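# Move bronze bushings from crate onto turntable disc

## Task

Lift every bronze bushing out of the crate and set each one on the turntable's disc (not on the central hub), standing upright on one of its open ends and resting directly on the disc. The steel bushings must stay in the crate. Do not end the scene while any bushing is still being carried around by the spinning disc. The crate must stay level and inside its corner guides. The result must hold without the robot's help, and anything the robot is touching at the end must not drop by more than about a fingernail's width once released.

## Robot and tools

ROBOT. Two six-joint UR7e-type arms, left_arm and right_arm, each with a Robotiq 2F-85 parallel gripper and a wrist camera. Bases in the scene frame: left_arm at (+0.012, +0.391, 0) m, right_arm at (+0.032, -0.473, 0) m, both turned only slightly about z. Scene frame: origin on the table top between the arms, +z up, +x out over the table, left_arm on the +y side. The arm names do not tell you which side of an image they appear on.

execute_actions. Argument "actions" is a list holding nothing, one action, or one wait. Empty list: no command, just the current state. Action: {"rows": [...], "steps": n}, n from 1 to 15 (default 15), each step 1/30 s. Each row is used for one step; if rows run out, the last row keeps being used. A wait: {"steps": n} with n up to 300, counted from the previous result, your reply time included. Optional "pictures": true/false. A refused call moves nothing.

ROW LAYOUT. Every row has exactly 18 numbers, covering both arms even if one stays still: left_arm's 6 joint targets, then its gripper position, force_limit, speed; then the same 9 for right_arm. Joint numbers are absolute target angles in radians, in the order shoulder pan, shoulder lift, elbow, wrist 1, wrist 2, wrist 3, the same as printed under Joint positions. Ranges: pan -3.142 to 3.142, lift -6.283 to 6.283, elbow 0.000 to 3.142, wrists 1-3 -6.283 to 6.283. A target more than 0.010 rad beyond a range end, and farther out than the current angle, gets the call refused; true ends may differ by 0.010 rad. Targets past the real end are clipped there and a "joint sent to its limit" line appears (possibly referring to an earlier, still-running action). To keep a gripper unchanged, resend its previous three numbers; 0 is a real command.

MOTION. Commands are smoothed, lagging about 0.17 s. Each step the joint target is kept within 0.575 rad of the measured angle, and targets that would move the gripper more than 100 mm from where it is are scaled back. Big moves therefore take several calls; the arm may still be short of its goal when the result arrives. Between calls the arms keep heading for the last row sent, until everything has nearly stopped or a step was HELD.

GRIPPER NUMBERS, each in [-1, 1]. position: +1 fully open (85 mm), about -0.8 pads touch, -1 squeezes until blocked. force_limit per pad on a 40 mm object after a slow close: about 20 N at -1, 128 N at 0, 235 N at +1 (less on very thin items). speed of the gap: about 20 mm/s at -1, 85 at 0, 150 at +1; faster closing adds up to 5 N (speed 0) or 12 N (speed +1). To grip, send -1, keep sending it, and confirm object_status is 2. New force or speed only applies after a position change of at least 0.01; open first for a softer regrip. If a held part slips, the fingers reclose on their own, except after a grip at force_limit -1, where status stays 2 even if the part is gone.

GRIPPER GEOMETRY. end_effector_position is the point between the pads when closed; fingers point along the gripper's +z and close along its y. Fingertips reach about 19 mm past that point when closed, 6 mm when open, and travel about 13 mm further outward while closing, so keep clearance above surfaces. A flat block projects about 9 cm toward the gripper's +x and turns with it.

RESULTS. State line per arm: end_effector_position (m), end_effector_quat_wxyz, linear and angular velocity, in the scene frame; reported hand position can be off, more so at full reach. Joint positions (rad) and Joint velocities (rad/s) per arm. object_status: 0 moving, 1 blocked while opening, 2 blocked while closing (holding), 3 reached the target or pads met. position_measured in counts: 3 open, ~78 = 60 mm, 130 = 40 mm, 180 = 20 mm, 230 pads together. Wrist force/torque: flange sensor readings in the end effector's own axes, pointing back into the arm when pressing; offset up to about 4 N, noise up to 2.4 N, clipping near 50 N; "no reading" is normal at the start. "joint command not followed": the clearance check altered some joint targets; the rest of the row ran. HELD marks steps where your row was partly or wholly not sent.

FAULTS. Joint load limits: 142 N m for pan, lift and elbow; 26.6 N m for each wrist joint, payload included. Reaching one, or 150 N of outside force on arm, tool or held part, halts that arm for 10 s and drops the rest of the call. MOTOR HOT appears from 70 °C; at 85 °C an OVER-TEMPERATURE FAULT brakes the arm for possibly minutes, so avoid long loaded holds.

zoom_image: camera one of cam_high (672x504), cam_low (672x504), cam_left_wrist (504x504), cam_right_wrist (504x504); region [x0, y0, x1, y1] in that image's pixels from the top-left, at most 504 by 504. Calibration data for each camera are given in the setup and may be slightly off.

read_manual: optional section "licences"; returns licence texts only, no motion.

finished_scene: pass the current scene's number; it ends the scene permanently and reports success. Answering without any tool call stops everything.

AVOID. Arms colliding or pressing on each other; dropping, slamming or shoving objects; knocking anything off the table; tipping or shifting the crate. Occasional outside tugs on held parts or pushes on loose items can occur, so recheck before finishing.

Each tool is called as name(argument=value, ...), one argument or row to a line, values as JSON.

## Session

execute_actions(
  actions=[],
)

Scene clock: 0.00 s of 7600.00 s.
left_arm: end_effector_position=(+0.3691, +0.7816, +0.1315) position_measured=3 object_status=3 end_effector_quat_wxyz=(-0.450, +0.679, -0.580, -0.009) end_effector_velocity=(-0.000, -0.000, -0.001) end_effector_angular_velocity=(-0.001, +0.002, -0.001) | right_arm: end_effector_position=(+0.3059, -0.4553, +0.2125) position_measured=3 object_status=3 end_effector_quat_wxyz=(+0.226, +0.106, +0.963, +0.103) end_effector_velocity=(-0.000, +0.000, -0.000) end_effector_angular_velocity=(+0.000, +0.001, -0.000)
Joint positions: left_arm=[ 0.206 -1.389  2.587 -3.631 -1.155 -1.178] | right_arm=[-1.293 -2.769  2.438 -1.264 -1.069 -0.984]
Joint velocities: left_arm=[ 0.     0.001  0.     0.    -0.001  0.001] | right_arm=[ 0.    -0.001  0.     0.    -0.001  0.   ]
Wrist force (N, on the end effector, along its own x y z axes, offset not removed): no reading
Wrist torque (N m, same axes, about the end effector's origin, offset not removed): no reading

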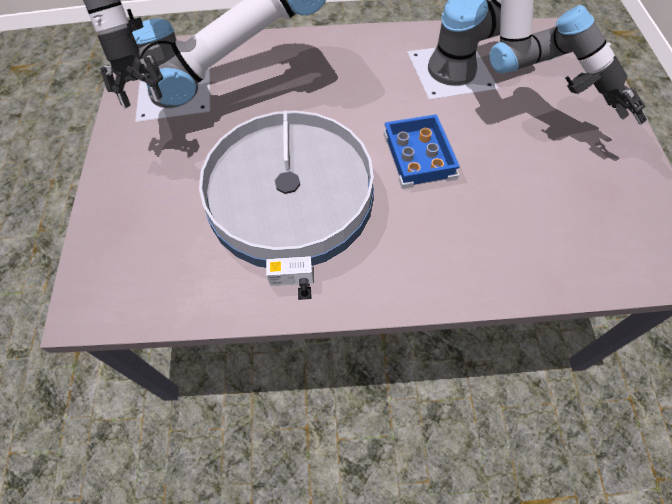

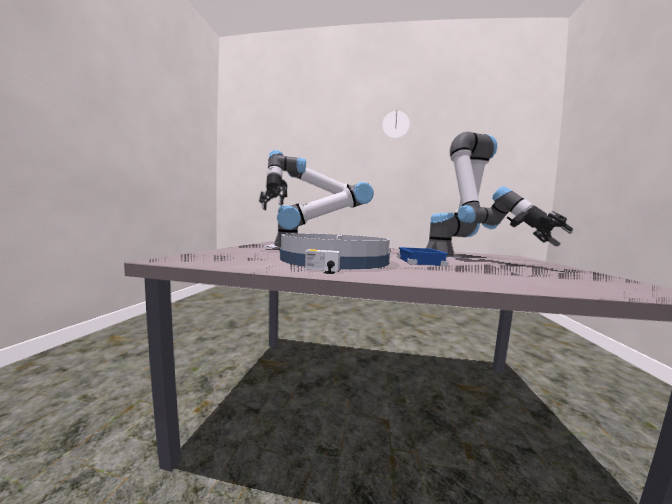

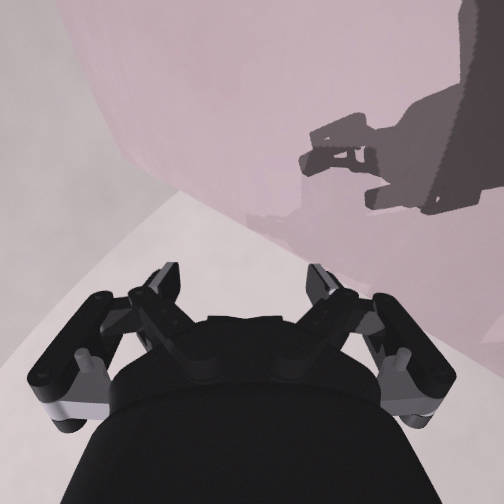

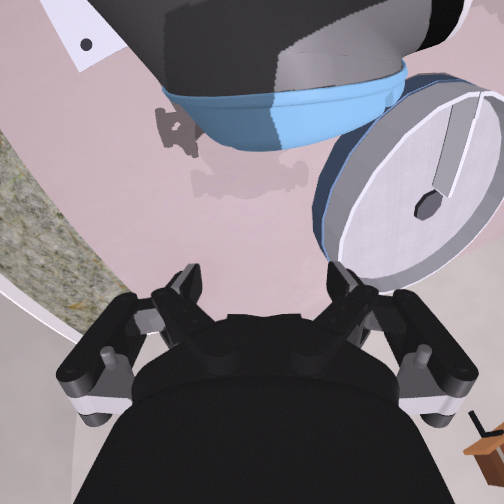

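zoom_image(
  camera="cam_high",
  region=[370, 100, 480, 200],
)

zoom_image(
  camera="cam_high",
  region=[190, 100, 390, 310],
)

Region (370, 100, 480, 200) of cam_high's 672x504 image, scaled by 4.582, with more detail than that image has; it fills the top 458 rows of this view, and the rest is white.

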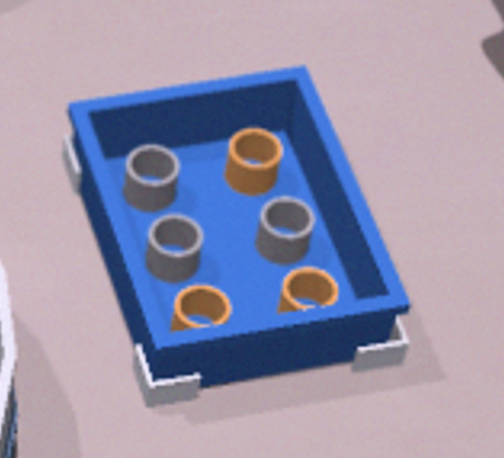

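Region (190, 100, 390, 310) of cam_high's 672x504 image, scaled by 2.400, with more detail than that image has; it fills the left 480 columns of this view, and the rest is white.

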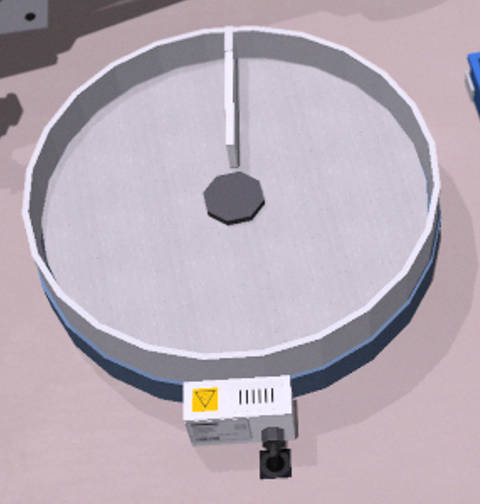

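execute_actions(
  actions=[
    {"rows":[[0.0,-2.0,2.34,-2.9,-1.3,-1.0,0.14,-0.5,0,-1.293,-2.769,2.438,-1.264,-1.069,-0.984,1,0,0]],"steps":15},
  ],
  pictures=false,
)

execute_actions(
  actions=[
    {"rows":[[-0.9087,-2.0,2.341,-1.912,-1.5708,-0.85,0.14,-0.5,0,-1.293,-2.769,2.438,-1.264,-1.069,-0.984,1,0,0]],"steps":15},
  ],
  pictures=false,
)

execute_actions(
  actions=[
    {"steps":45},
  ],
)

Scene clock: 29.70 s of 7600.00 s.
left_arm: end_effector_position=(+0.4463, +0.6768, +0.3383) position_measured=94 object_status=0 end_effector_quat_wxyz=(+0.480, -0.542, +0.685, -0.080) end_effector_velocity=(-0.054, -0.138, +0.223) end_effector_angular_velocity=(+0.050, +0.061, -0.393) | right_arm: end_effector_position=(+0.3058, -0.4554, +0.2124) position_measured=3 object_status=3 end_effector_quat_wxyz=(+0.226, +0.106, +0.963, +0.103) end_effector_velocity=(-0.000, -0.000, -0.000) end_effector_angular_velocity=(+0.001, +0.002, -0.000)
Joint positions: left_arm=[ 0.019 -1.931  2.363 -2.994 -1.287 -1.016] | right_arm=[-1.293 -2.769  2.438 -1.264 -1.069 -0.984]
Joint velocities: left_arm=[-0.196 -0.704 -0.237  0.947 -0.132  0.165] | right_arm=[ 0.     0.001 -0.    -0.    -0.001  0.001]
Wrist force (N, on the end effector, along its own x y z axes, offset not removed): left_arm=[0.2 -3.2 -2.2] | right_arm=[0.9 -2.0 0.8]
Wrist torque (N m, same axes, about the end effector's origin, offset not removed): left_arm=[-0.56 -0.09 0.02] | right_arm=[-0.38 -0.22 -0.11]
Steps of this call (steps 1 to 876: nothing new was sent; steps 877 to 891: all 15 steps of this action). Readings (joint positions | what the end effector reports):
877: left_arm=[0.206 -1.390 2.586 -3.630 -1.156 -1.177] | right_arm=[-1.293 -2.769 2.438 -1.264 -1.069 -0.984] | left_arm position_measured=3 object_status=0 | right_arm position_measured=3 object_status=3
878: left_arm=[0.198 -1.398 2.579 -3.622 -1.162 -1.170] | right_arm=[-1.293 -2.769 2.438 -1.264 -1.069 -0.984] | left_arm position_measured=4 object_status=0 | right_arm position_measured=3 object_status=3
880: left_arm=[0.168 -1.463 2.543 -3.556 -1.184 -1.144] | right_arm=[-1.293 -2.769 2.438 -1.264 -1.069 -0.984] | left_arm position_measured=13 object_status=0 | right_arm position_measured=3 object_status=3
884: left_arm=[0.111 -1.635 2.475 -3.372 -1.223 -1.095] | right_arm=[-1.293 -2.769 2.438 -1.264 -1.069 -0.984] | left_arm position_measured=41 object_status=0 | right_arm position_measured=3 object_status=3
891: the state above

Scene clock: 30.20 s of 7600.00 s.
left_arm: end_effector_position=(+0.4642, +0.4283, +0.2412) position_measured=112 object_status=3 end_effector_quat_wxyz=(+0.260, -0.310, +0.907, -0.114) end_effector_velocity=(-0.161, -0.516, -0.238) end_effector_angular_velocity=(+0.168, +1.093, -1.380) | right_arm: end_effector_position=(+0.3058, -0.4554, +0.2124) position_measured=3 object_status=3 end_effector_quat_wxyz=(+0.226, +0.106, +0.963, +0.103) end_effector_velocity=(+0.000, +0.000, -0.000) end_effector_angular_velocity=(+0.002, -0.000, -0.001)
Joint positions: left_arm=[-0.435 -1.982  2.347 -2.502 -1.461 -0.912] | right_arm=[-1.293 -2.769  2.438 -1.264 -1.069 -0.984]
Joint velocities: left_arm=[-1.105 -0.044 -0.015  1.137 -0.271  0.155] | right_arm=[-0.     0.     0.001  0.     0.001  0.001]
Wrist force (N, on the end effector, along its own x y z axes, offset not removed): left_arm=[-0.3 0.0 2.6] | right_arm=[-0.2 -2.6 0.8]
Wrist torque (N m, same axes, about the end effector's origin, offset not removed): left_arm=[-0.08 0.04 -0.08] | right_arm=[-0.32 -0.01 0.04]
Steps of this call (steps 1 to 15: all 15 steps of this action). Readings (joint positions | what the end effector reports):
1: left_arm=[0.013 -1.950 2.357 -2.967 -1.291 -1.011] | right_arm=[-1.293 -2.769 2.438 -1.264 -1.069 -0.984] | left_arm position_measured=101 object_status=0 | right_arm position_measured=3 object_status=3
2: left_arm=[0.001 -1.958 2.355 -2.940 -1.301 -1.003] | right_arm=[-1.293 -2.769 2.438 -1.264 -1.069 -0.984] | left_arm position_measured=106 object_status=0 | right_arm position_measured=3 object_status=3
4: left_arm=[-0.058 -1.962 2.353 -2.878 -1.333 -0.985] | right_arm=[-1.293 -2.769 2.438 -1.264 -1.069 -0.984] | left_arm position_measured=110 object_status=0 | right_arm position_measured=3 object_status=3
8: left_arm=[-0.188 -1.971 2.351 -2.749 -1.388 -0.954] | right_arm=[-1.293 -2.769 2.438 -1.264 -1.069 -0.984] | left_arm position_measured=112 object_status=0 | right_arm position_measured=3 object_status=3
15: the state above

Scene clock: 31.70 s of 7600.00 s.
left_arm: end_effector_position=(+0.3161, +0.2867, +0.1500) position_measured=112 object_status=3 end_effector_quat_wxyz=(+0.000, -0.046, +0.999, -0.000) end_effector_velocity=(+0.000, +0.000, +0.000) end_effector_angular_velocity=(+0.000, -0.001, -0.000) | right_arm: end_effector_position=(+0.3058, -0.4554, +0.2124) position_measured=3 object_status=3 end_effector_quat_wxyz=(+0.226, +0.106, +0.963, +0.103) end_effector_velocity=(-0.000, -0.000, -0.000) end_effector_angular_velocity=(+0.001, +0.001, -0.001)
Joint positions: left_arm=[-0.909 -2.     2.341 -1.912 -1.571 -0.85 ] | right_arm=[-1.293 -2.769  2.438 -1.264 -1.069 -0.984]
Joint velocities: left_arm=[-0.    -0.001  0.    -0.     0.001 -0.   ] | right_arm=[-0.     0.001  0.     0.    -0.     0.001]
Wrist force (N, on the end effector, along its own x y z axes, offset not removed): left_arm=[-0.4 3.4 1.9] | right_arm=[0.3 -2.1 0.1]
Wrist torque (N m, same axes, about the end effector's origin, offset not removed): left_arm=[0.56 0.01 0.02] | right_arm=[-0.33 -0.15 0.00]
Steps of this call (steps 1 to 45: the robot went on to your last target). Readings (joint positions | what the end effector reports):
1: left_arm=[-0.472 -1.984 2.346 -2.462 -1.471 -0.907] | right_arm=[-1.293 -2.769 2.438 -1.264 -1.069 -0.984] | left_arm position_measured=112 object_status=3 | right_arm position_measured=3 object_status=3
2: left_arm=[-0.509 -1.985 2.346 -2.419 -1.480 -0.901] | right_arm=[-1.293 -2.769 2.438 -1.264 -1.069 -0.984] | left_arm position_measured=112 object_status=3 | right_arm position_measured=3 object_status=3
4: left_arm=[-0.585 -1.988 2.345 -2.326 -1.498 -0.891] | right_arm=[-1.293 -2.769 2.438 -1.264 -1.069 -0.984] | left_arm position_measured=112 object_status=3 | right_arm position_measured=3 object_status=3
8: left_arm=[-0.746 -1.995 2.343 -2.125 -1.537 -0.869] | right_arm=[-1.293 -2.769 2.438 -1.264 -1.069 -0.984] | left_arm position_measured=112 object_status=3 | right_arm position_measured=3 object_status=3
45: the state above
All arms were judged still, so your last target was given up. Only a new action makes them travel on or press farther. Fingers that are still opening or closing keep moving.
camera_calibration (this result's frames):
cam_left_wrist: T_world_to_cam=[[-0.12455, 0.991517, 0.0371741, -0.255183], [0.93819, 0.105492, 0.329654, -0.360559], [0.322936, 0.0759348, -0.94337, 0.169119], [0, 0, 0, 1]] pos_world=[0.251875, 0.278212, 0.287888]
cam_right_wrist: T_world_to_cam=[[0.211395, 0.951357, 0.224126, 0.329255], [0.681726, -0.307838, 0.663691, -0.475613], [0.700401, 0.0124919, -0.71364, 0.0935767], [0, 0, 0, 1]] pos_world=[0.189093, -0.46082, 0.308645]

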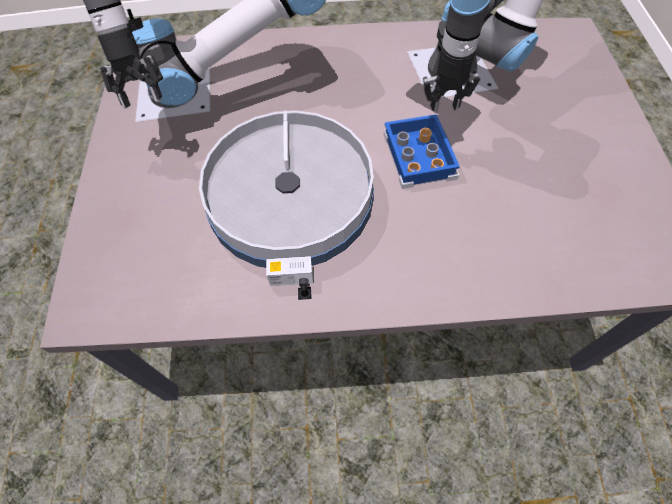

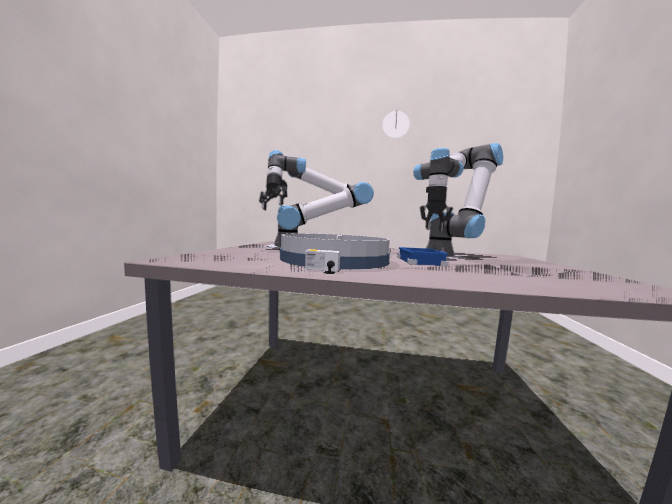

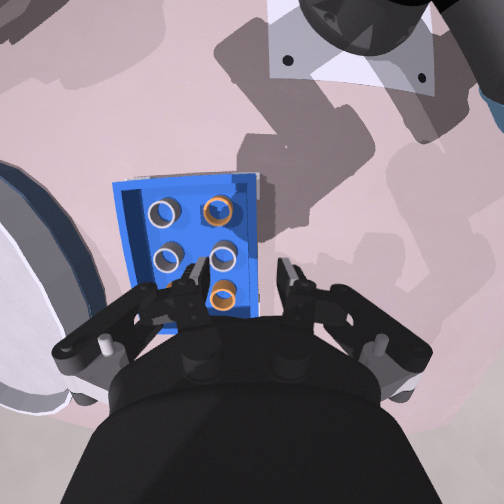

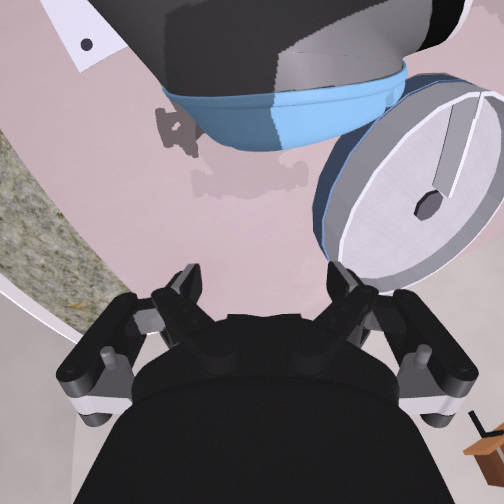

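execute_actions(
  actions=[
    {"rows":[[-1.0197,-1.9053,2.4892,-2.1547,-1.5708,-1.02,0.14,-0.5,0,-1.293,-2.769,2.438,-1.264,-1.069,-0.984,1,0,0]],"steps":15},
  ],
  pictures=false,
)

execute_actions(
  actions=[
    {"steps":12},
  ],
)

Scene clock: 44.33 s of 7600.00 s.
left_arm: end_effector_position=(+0.2995, +0.2580, +0.0808) position_measured=112 object_status=3 end_effector_quat_wxyz=(-0.000, -0.074, +0.997, +0.000) end_effector_velocity=(-0.002, -0.004, -0.009) end_effector_angular_velocity=(-0.004, -0.005, +0.010) | right_arm: end_effector_position=(+0.3058, -0.4554, +0.2124) position_measured=3 object_status=3 end_effector_quat_wxyz=(+0.226, +0.106, +0.963, +0.103) end_effector_velocity=(+0.000, -0.000, +0.000) end_effector_angular_velocity=(+0.000, -0.001, +0.000)
Joint positions: left_arm=[-1.018 -1.907  2.487 -2.151 -1.571 -1.018] | right_arm=[-1.293 -2.769  2.438 -1.264 -1.069 -0.984]
Joint velocities: left_arm=[-0.015  0.013  0.021 -0.04   0.001 -0.024] | right_arm=[-0.     0.001 -0.001 -0.     0.001 -0.   ]
Wrist force (N, on the end effector, along its own x y z axes, offset not removed): left_arm=[2.1 2.1 1.6] | right_arm=[-0.6 -1.0 1.4]
Wrist torque (N m, same axes, about the end effector's origin, offset not removed): left_arm=[0.14 -0.45 0.11] | right_arm=[-0.22 0.06 0.02]
Steps of this call (steps 1 to 364: nothing new was sent; steps 365 to 379: all 15 steps of this action). Readings (joint positions | what the end effector reports):
365: left_arm=[-0.909 -2.000 2.341 -1.912 -1.571 -0.850] | right_arm=[-1.293 -2.769 2.438 -1.264 -1.069 -0.984] | left_arm position_measured=112 object_status=3 | right_arm position_measured=3 object_status=3
366: left_arm=[-0.918 -1.992 2.349 -1.921 -1.571 -0.859] | right_arm=[-1.293 -2.769 2.438 -1.264 -1.069 -0.984] | left_arm position_measured=112 object_status=3 | right_arm position_measured=3 object_status=3
368: left_arm=[-0.960 -1.955 2.403 -1.990 -1.571 -0.917] | right_arm=[-1.293 -2.769 2.438 -1.264 -1.069 -0.984] | left_arm position_measured=112 object_status=3 | right_arm position_measured=3 object_status=3
372: left_arm=[-1.004 -1.918 2.467 -2.111 -1.571 -0.993] | right_arm=[-1.293 -2.769 2.438 -1.264 -1.069 -0.984] | left_arm position_measured=112 object_status=3 | right_arm position_measured=3 object_status=3
379: the state above

Scene clock: 44.73 s of 7600.00 s.
left_arm: end_effector_position=(+0.2993, +0.2576, +0.0800) position_measured=112 object_status=3 end_effector_quat_wxyz=(-0.000, -0.075, +0.997, -0.000) end_effector_velocity=(+0.000, +0.000, +0.000) end_effector_angular_velocity=(-0.001, -0.000, +0.002) | right_arm: end_effector_position=(+0.3058, -0.4554, +0.2124) position_measured=3 object_status=3 end_effector_quat_wxyz=(+0.226, +0.106, +0.963, +0.103) end_effector_velocity=(-0.000, -0.000, -0.000) end_effector_angular_velocity=(+0.001, +0.001, -0.001)
Joint positions: left_arm=[-1.02  -1.905  2.489 -2.155 -1.571 -1.02 ] | right_arm=[-1.293 -2.769  2.438 -1.264 -1.069 -0.984]
Joint velocities: left_arm=[ 0.001 -0.     0.    -0.001 -0.001 -0.001] | right_arm=[ 0.     0.    -0.     0.    -0.001  0.001]
Wrist force (N, on the end effector, along its own x y z axes, offset not removed): left_arm=[0.3 0.8 0.6] | right_arm=[0.0 -1.9 0.5]
Wrist torque (N m, same axes, about the end effector's origin, offset not removed): left_arm=[-0.17 -0.22 0.00] | right_arm=[-0.37 -0.12 -0.06]
Steps of this call (steps 1 to 12: the robot went on to your last target). Readings (joint positions | what the end effector reports):
1: left_arm=[-1.019 -1.906 2.488 -2.152 -1.571 -1.018] | right_arm=[-1.293 -2.769 2.438 -1.264 -1.069 -0.984] | left_arm position_measured=112 object_status=3 | right_arm position_measured=3 object_status=3
2: left_arm=[-1.019 -1.906 2.488 -2.153 -1.571 -1.019] | right_arm=[-1.293 -2.769 2.438 -1.264 -1.069 -0.984] | left_arm position_measured=112 object_status=3 | right_arm position_measured=3 object_status=3
4: left_arm=[-1.019 -1.906 2.489 -2.154 -1.571 -1.019] | right_arm=[-1.293 -2.769 2.438 -1.264 -1.069 -0.984] | left_arm position_measured=112 object_status=3 | right_arm position_measured=3 object_status=3
8: left_arm=[-1.020 -1.905 2.489 -2.154 -1.571 -1.020] | right_arm=[-1.293 -2.769 2.438 -1.264 -1.069 -0.984] | left_arm position_measured=112 object_status=3 | right_arm position_measured=3 object_status=3
12: the state above
camera_calibration (this result's frames):
cam_left_wrist: T_world_to_cam=[[-0.182778, 0.982446, 0.0373166, -0.206042], [0.930395, 0.160578, 0.329514, -0.330521], [0.317737, 0.0949469, -0.943413, 0.107312], [0, 0, 0, 1]] pos_world=[0.235758, 0.245311, 0.21784]
cam_right_wrist: T_world_to_cam=[[0.211393, 0.951362, 0.224107, 0.329261], [0.68172, -0.307824, 0.663703, -0.475608], [0.700407, 0.0124759, -0.713634, 0.093568], [0, 0, 0, 1]] pos_world=[0.189092, -0.460817, 0.308646]

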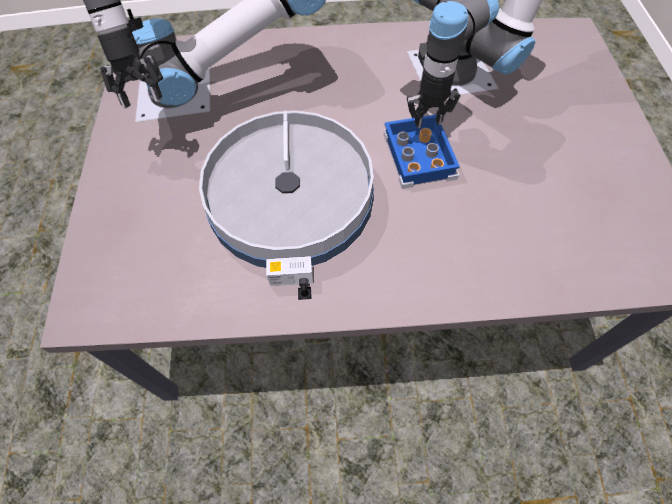

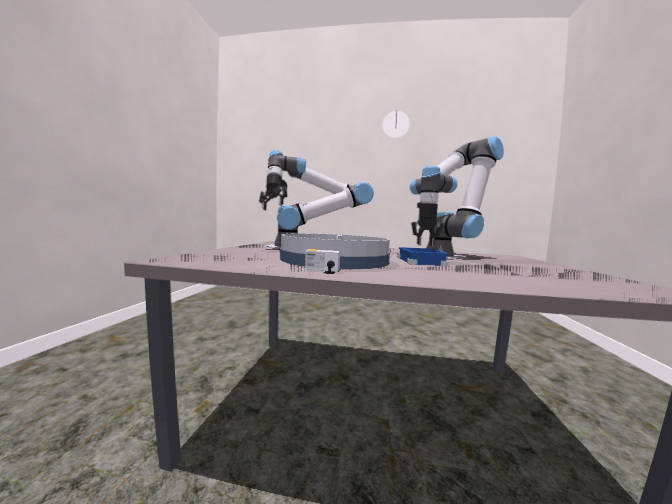

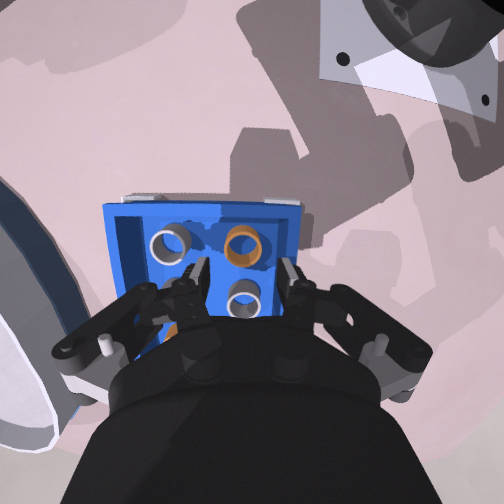

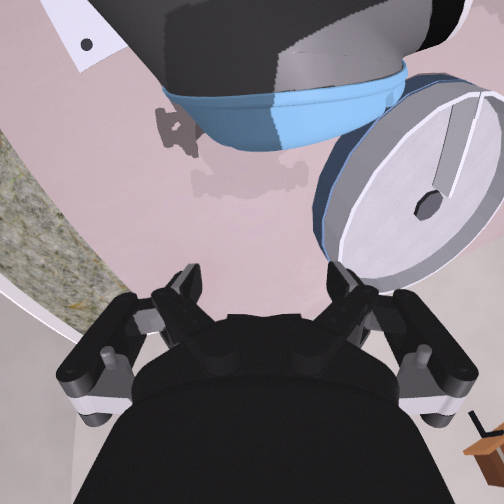

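execute_actions(
  actions=[
    {"rows":[[-1.0197,-1.8541,2.5279,-2.2446,-1.5708,-1.02,-0.01,-0.5,0,-1.293,-2.769,2.438,-1.264,-1.069,-0.984,1,0,0]],"steps":10},
  ],
  pictures=false,
)

execute_actions(
  actions=[
    {"rows":[[-1.0197,-1.834,2.54,-2.277,-1.5708,-1.02,-0.01,-0.5,0,-1.293,-2.769,2.438,-1.264,-1.069,-0.984,1,0,0],[-1.0197,-1.834,2.54,-2.277,-1.5708,-1.02,-0.01,-0.5,0,-1.293,-2.769,2.438,-1.264,-1.069,-0.984,1,0,0],[-1.0197,-1.814,2.552,-2.309,-1.5708,-1.02,-0.01,-0.5,0,-1.293,-2.769,2.438,-1.264,-1.069,-0.984,1,0,0],[-1.0197,-1.814,2.552,-2.309,-1.5708,-1.02,-0.01,-0.5,0,-1.293,-2.769,2.438,-1.264,-1.069,-0.984,1,0,0],[-1.0197,-1.7929,2.5637,-2.3416,-1.5708,-1.02,-0.01,-0.5,0,-1.293,-2.769,2.438,-1.264,-1.069,-0.984,1,0,0]],"steps":15},
  ],
)

Scene clock: 60.97 s of 7600.00 s.
left_arm: end_effector_position=(+0.2993, +0.2576, +0.0593) position_measured=130 object_status=0 end_effector_quat_wxyz=(-0.000, -0.075, +0.997, +0.000) end_effector_velocity=(+0.001, -0.001, -0.012) end_effector_angular_velocity=(-0.005, -0.005, +0.001) | right_arm: end_effector_position=(+0.3058, -0.4554, +0.2124) position_measured=3 object_status=3 end_effector_quat_wxyz=(+0.226, +0.106, +0.963, +0.103) end_effector_velocity=(+0.000, +0.000, +0.000) end_effector_angular_velocity=(+0.000, -0.001, -0.001)
Joint positions: left_arm=[-1.02  -1.857  2.526 -2.239 -1.571 -1.02 ] | right_arm=[-1.293 -2.769  2.438 -1.264 -1.069 -0.984]
Joint velocities: left_arm=[ 0.001  0.031  0.023 -0.062  0.001 -0.   ] | right_arm=[-0.    -0.001  0.     0.     0.001  0.   ]
Wrist force (N, on the end effector, along its own x y z axes, offset not removed): left_arm=[0.5 0.8 1.5] | right_arm=[0.5 -2.8 0.5]
Wrist torque (N m, same axes, about the end effector's origin, offset not removed): left_arm=[0.19 -0.18 0.06] | right_arm=[-0.45 -0.15 -0.04]
Steps of this call (steps 1 to 15: the robot went on to your last target; steps 16 to 477: nothing new was sent; steps 478 to 487: all 10 steps of this action). Readings (joint positions | what the end effector reports):
478: left_arm=[-1.020 -1.905 2.490 -2.155 -1.571 -1.020] | right_arm=[-1.293 -2.769 2.438 -1.264 -1.069 -0.984] | left_arm position_measured=112 object_status=0 | right_arm position_measured=3 object_status=3
479: left_arm=[-1.020 -1.898 2.495 -2.164 -1.571 -1.020] | right_arm=[-1.293 -2.769 2.438 -1.264 -1.069 -0.984] | left_arm position_measured=112 object_status=0 | right_arm position_measured=3 object_status=3
481: left_arm=[-1.020 -1.878 2.510 -2.198 -1.571 -1.020] | right_arm=[-1.293 -2.769 2.438 -1.264 -1.069 -0.984] | left_arm position_measured=121 object_status=0 | right_arm position_measured=3 object_status=3
485: left_arm=[-1.020 -1.860 2.523 -2.233 -1.571 -1.020] | right_arm=[-1.293 -2.769 2.438 -1.264 -1.069 -0.984] | left_arm position_measured=130 object_status=0 | right_arm position_measured=3 object_status=3
487: the state above

Scene clock: 61.47 s of 7600.00 s.
left_arm: end_effector_position=(+0.2994, +0.2575, +0.0366) position_measured=130 object_status=3 end_effector_quat_wxyz=(-0.000, -0.075, +0.997, +0.000) end_effector_velocity=(+0.000, -0.000, -0.005) end_effector_angular_velocity=(-0.002, -0.002, +0.000) | right_arm: end_effector_position=(+0.3058, -0.4554, +0.2124) position_measured=3 object_status=3 end_effector_quat_wxyz=(+0.226, +0.106, +0.963, +0.103) end_effector_velocity=(+0.000, -0.000, +0.000) end_effector_angular_velocity=(+0.000, -0.000, +0.001)
Joint positions: left_arm=[-1.02  -1.794  2.563 -2.339 -1.571 -1.02 ] | right_arm=[-1.293 -2.769  2.438 -1.264 -1.069 -0.984]
Joint velocities: left_arm=[ 0.     0.014  0.009 -0.026 -0.     0.   ] | right_arm=[ 0.     0.001 -0.    -0.     0.    -0.001]
Wrist force (N, on the end effector, along its own x y z axes, offset not removed): left_arm=[1.6 0.6 1.4] | right_arm=[-0.8 -2.6 0.3]
Wrist torque (N m, same axes, about the end effector's origin, offset not removed): left_arm=[0.03 -0.30 -0.07] | right_arm=[-0.41 0.09 -0.05]
Steps of this call (steps 1 to 15: all 15 steps of this action). Readings (joint positions | what the end effector reports):
1: left_arm=[-1.020 -1.856 2.526 -2.241 -1.571 -1.020] | right_arm=[-1.293 -2.769 2.438 -1.264 -1.069 -0.984] | left_arm position_measured=130 object_status=0 | right_arm position_measured=3 object_status=3
2: left_arm=[-1.020 -1.852 2.529 -2.247 -1.571 -1.020] | right_arm=[-1.293 -2.769 2.438 -1.264 -1.069 -0.984] | left_arm position_measured=130 object_status=0 | right_arm position_measured=3 object_status=3
4: left_arm=[-1.020 -1.841 2.536 -2.265 -1.571 -1.020] | right_arm=[-1.293 -2.769 2.438 -1.264 -1.069 -0.984] | left_arm position_measured=130 object_status=0 | right_arm position_measured=3 object_status=3
8: left_arm=[-1.020 -1.810 2.554 -2.315 -1.571 -1.020] | right_arm=[-1.293 -2.769 2.438 -1.264 -1.069 -0.984] | left_arm position_measured=130 object_status=3 | right_arm position_measured=3 object_status=3
15: the state above
camera_calibration (this result's frames):
cam_left_wrist: T_world_to_cam=[[-0.182789, 0.982442, 0.0373547, -0.204377], [0.930394, 0.160576, 0.329517, -0.316242], [0.317733, 0.0949867, -0.94341, 0.0663602], [0, 0, 0, 1]] pos_world=[0.235787, 0.245266, 0.174447]
cam_right_wrist: T_world_to_cam=[[0.211393, 0.951362, 0.224107, 0.329261], [0.68172, -0.307824, 0.663703, -0.475608], [0.700407, 0.0124758, -0.713634, 0.0935679], [0, 0, 0, 1]] pos_world=[0.189092, -0.460817, 0.308646]

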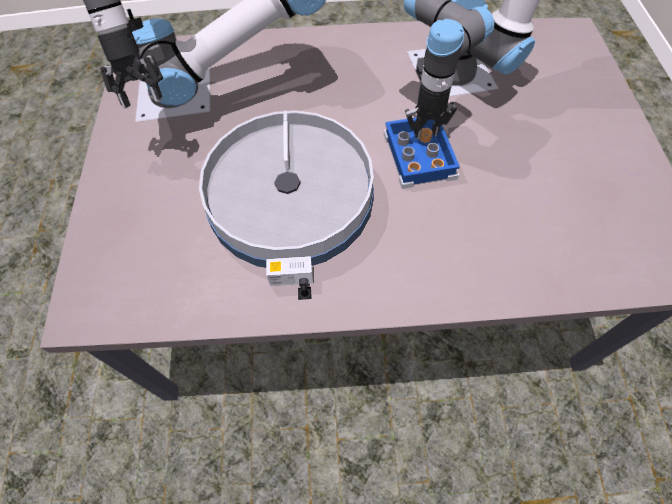

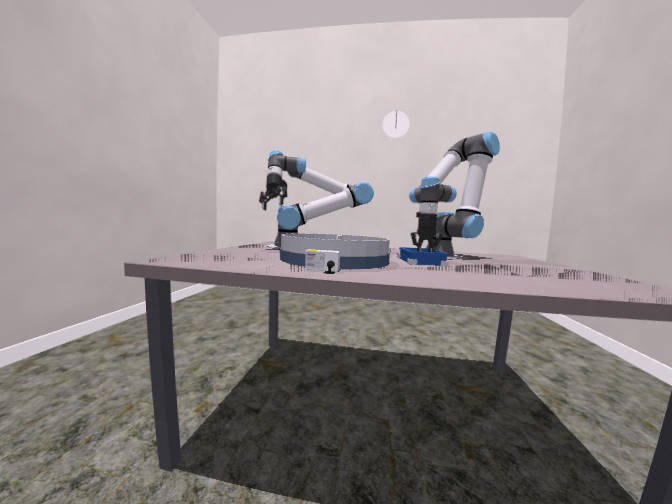

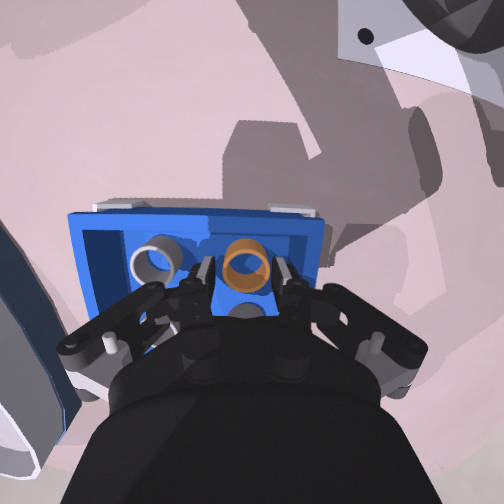

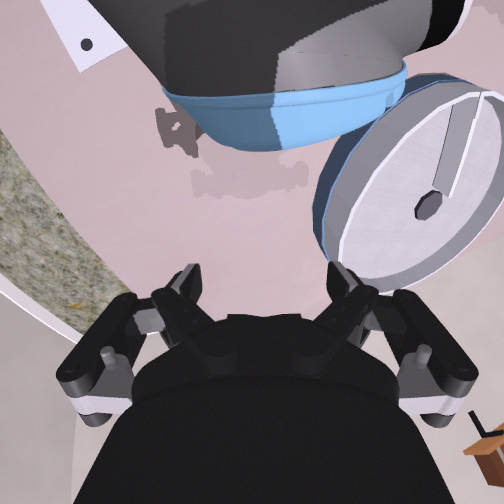

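execute_actions(
  actions=[
    {"rows":[[-1.0177,-1.769,2.5762,-2.378,-1.5708,-1.02,-0.01,-0.5,0,-1.293,-2.769,2.438,-1.264,-1.069,-0.984,1,0,0]],"steps":12},
  ],
  pictures=false,
)

execute_actions(
  actions=[
    {"rows":[[-1.0177,-1.769,2.5762,-2.378,-1.5708,-1.02,-1,-0.5,-0.5,-1.293,-2.769,2.438,-1.264,-1.069,-0.984,1,0,0]],"steps":15},
  ],
)

zoom_image(
  camera="cam_low",
  region=[260, 200, 470, 290],
)

Scene clock: 68.60 s of 7600.00 s.
left_arm: end_effector_position=(+0.2996, +0.2581, +0.0285) position_measured=130 object_status=3 end_effector_quat_wxyz=(+0.000, -0.076, +0.997, -0.000) end_effector_velocity=(+0.000, +0.000, -0.002) end_effector_angular_velocity=(-0.001, -0.000, +0.002) | right_arm: end_effector_position=(+0.3058, -0.4554, +0.2124) position_measured=3 object_status=3 end_effector_quat_wxyz=(+0.226, +0.106, +0.963, +0.103) end_effector_velocity=(-0.000, +0.000, -0.000) end_effector_angular_velocity=(-0.001, +0.001, +0.001)
Joint positions: left_arm=[-1.018 -1.77   2.576 -2.377 -1.571 -1.02 ] | right_arm=[-1.293 -2.769  2.438 -1.264 -1.069 -0.984]
Joint velocities: left_arm=[ 0.001  0.007  0.003 -0.011 -0.    -0.001] | right_arm=[ 0.    -0.001  0.     0.    -0.001 -0.001]
Wrist force (N, on the end effector, along its own x y z axes, offset not removed): left_arm=[4.8 -4.3 -22.3] | right_arm=[-0.5 -2.4 0.5]
Wrist torque (N m, same axes, about the end effector's origin, offset not removed): left_arm=[-0.87 -0.51 -0.06] | right_arm=[-0.35 -0.02 -0.04]
Steps of this call (steps 1 to 15: the robot went on to your last target; steps 16 to 202: nothing new was sent; steps 203 to 214: all 12 steps of this action). Readings (joint positions | what the end effector reports):
203: left_arm=[-1.020 -1.793 2.564 -2.342 -1.571 -1.020] | right_arm=[-1.293 -2.769 2.438 -1.264 -1.069 -0.984] | left_arm position_measured=130 object_status=3 | right_arm position_measured=3 object_status=3
204: left_arm=[-1.020 -1.789 2.566 -2.347 -1.571 -1.020] | right_arm=[-1.293 -2.769 2.438 -1.264 -1.069 -0.984] | left_arm position_measured=130 object_status=3 | right_arm position_measured=3 object_status=3
206: left_arm=[-1.019 -1.780 2.571 -2.361 -1.571 -1.020] | right_arm=[-1.293 -2.769 2.438 -1.264 -1.069 -0.984] | left_arm position_measured=130 object_status=3 | right_arm position_measured=3 object_status=3
210: left_arm=[-1.018 -1.772 2.575 -2.374 -1.571 -1.020] | right_arm=[-1.293 -2.769 2.438 -1.264 -1.069 -0.984] | left_arm position_measured=130 object_status=3 | right_arm position_measured=3 object_status=3
214: the state above

Scene clock: 69.10 s of 7600.00 s.
left_arm: end_effector_position=(+0.2995, +0.2583, +0.0281) position_measured=154 object_status=2 end_effector_quat_wxyz=(-0.000, -0.076, +0.997, +0.000) end_effector_velocity=(-0.000, -0.000, -0.000) end_effector_angular_velocity=(-0.000, +0.001, +0.001) | right_arm: end_effector_position=(+0.3058, -0.4554, +0.2124) position_measured=3 object_status=3 end_effector_quat_wxyz=(+0.226, +0.106, +0.963, +0.103) end_effector_velocity=(-0.000, +0.000, -0.000) end_effector_angular_velocity=(+0.000, +0.000, -0.001)
Joint positions: left_arm=[-1.018 -1.769  2.576 -2.378 -1.571 -1.02 ] | right_arm=[-1.293 -2.769  2.438 -1.264 -1.069 -0.984]
Joint velocities: left_arm=[-0.     0.    -0.     0.001 -0.001 -0.001] | right_arm=[-0.    -0.001  0.001 -0.     0.     0.001]
Wrist force (N, on the end effector, along its own x y z axes, offset not removed): left_arm=[6.3 5.4 -20.4] | right_arm=[0.5 -2.7 1.1]
Wrist torque (N m, same axes, about the end effector's origin, offset not removed): left_arm=[-0.19 -0.42 0.06] | right_arm=[-0.49 -0.15 0.05]
Steps of this call (steps 1 to 15: all 15 steps of this action). Readings (joint positions | what the end effector reports):
1: left_arm=[-1.018 -1.770 2.576 -2.377 -1.571 -1.020] | right_arm=[-1.293 -2.769 2.438 -1.264 -1.069 -0.984] | left_arm position_measured=130 object_status=0 | right_arm position_measured=3 object_status=3
2: left_arm=[-1.018 -1.769 2.576 -2.378 -1.571 -1.020] | right_arm=[-1.293 -2.769 2.438 -1.264 -1.069 -0.984] | left_arm position_measured=131 object_status=0 | right_arm position_measured=3 object_status=3
4: left_arm=[-1.018 -1.769 2.576 -2.378 -1.571 -1.020] | right_arm=[-1.293 -2.769 2.438 -1.264 -1.069 -0.984] | left_arm position_measured=137 object_status=0 | right_arm position_measured=3 object_status=3
8: left_arm=[-1.018 -1.769 2.576 -2.378 -1.571 -1.020] | right_arm=[-1.293 -2.769 2.438 -1.264 -1.069 -0.984] | left_arm position_measured=153 object_status=0 | right_arm position_measured=3 object_status=3
15: the state above
camera_calibration (this result's frames):
cam_left_wrist: T_world_to_cam=[[-0.18478, 0.982069, 0.0373718, -0.204108], [0.930071, 0.162458, 0.329508, -0.314052], [0.317528, 0.095645, -0.943413, 0.0581167], [0, 0, 0, 1]] pos_world=[0.235922, 0.24591, 0.165939]
cam_right_wrist: T_world_to_cam=[[0.211393, 0.951362, 0.224107, 0.329261], [0.68172, -0.307823, 0.663704, -0.475608], [0.700407, 0.0124758, -0.713634, 0.0935679], [0, 0, 0, 1]] pos_world=[0.189092, -0.460817, 0.308646]

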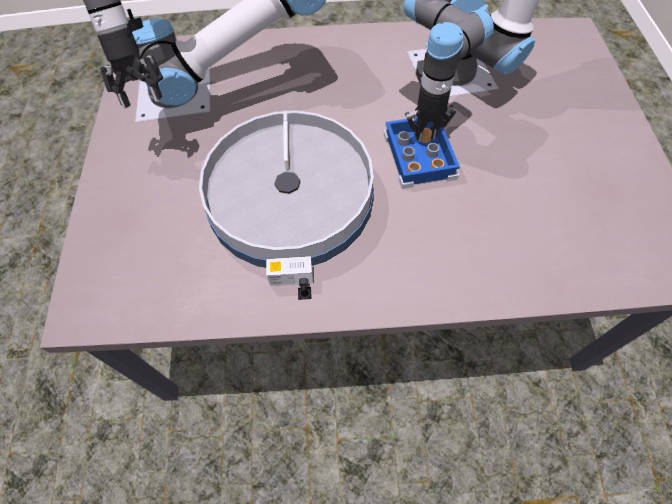

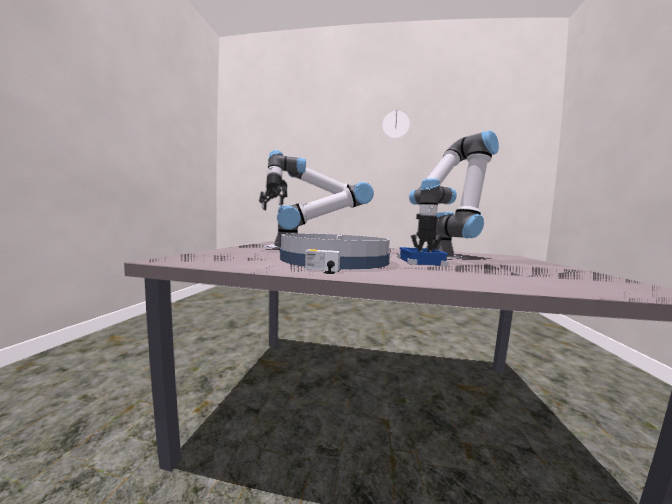

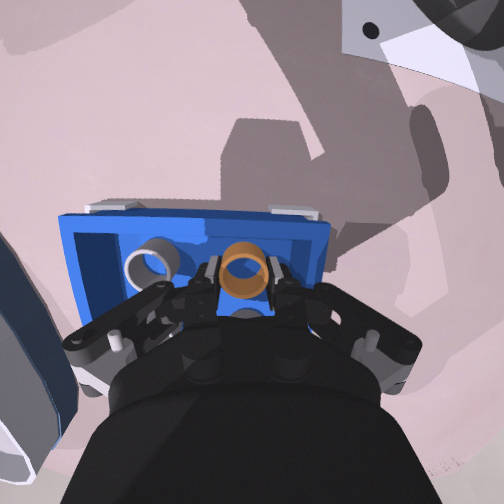

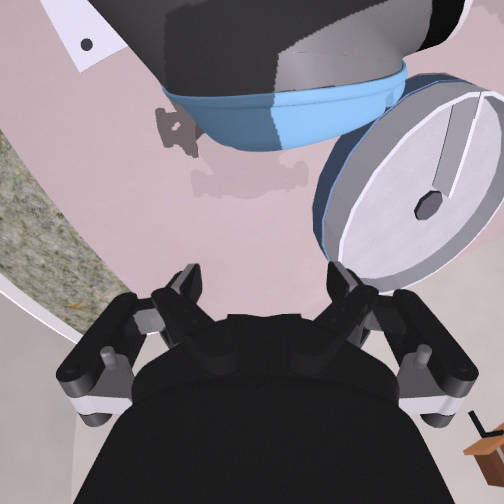

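Region (260, 200, 470, 290) of cam_low's 672x504 image, scaled by 2.400, with more detail than that image has; it fills the top 216 rows of this view, and the rest is white.

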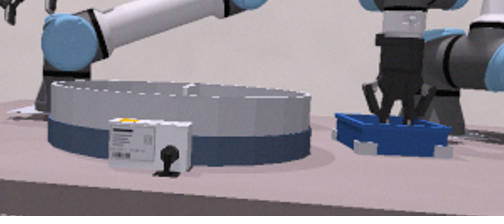

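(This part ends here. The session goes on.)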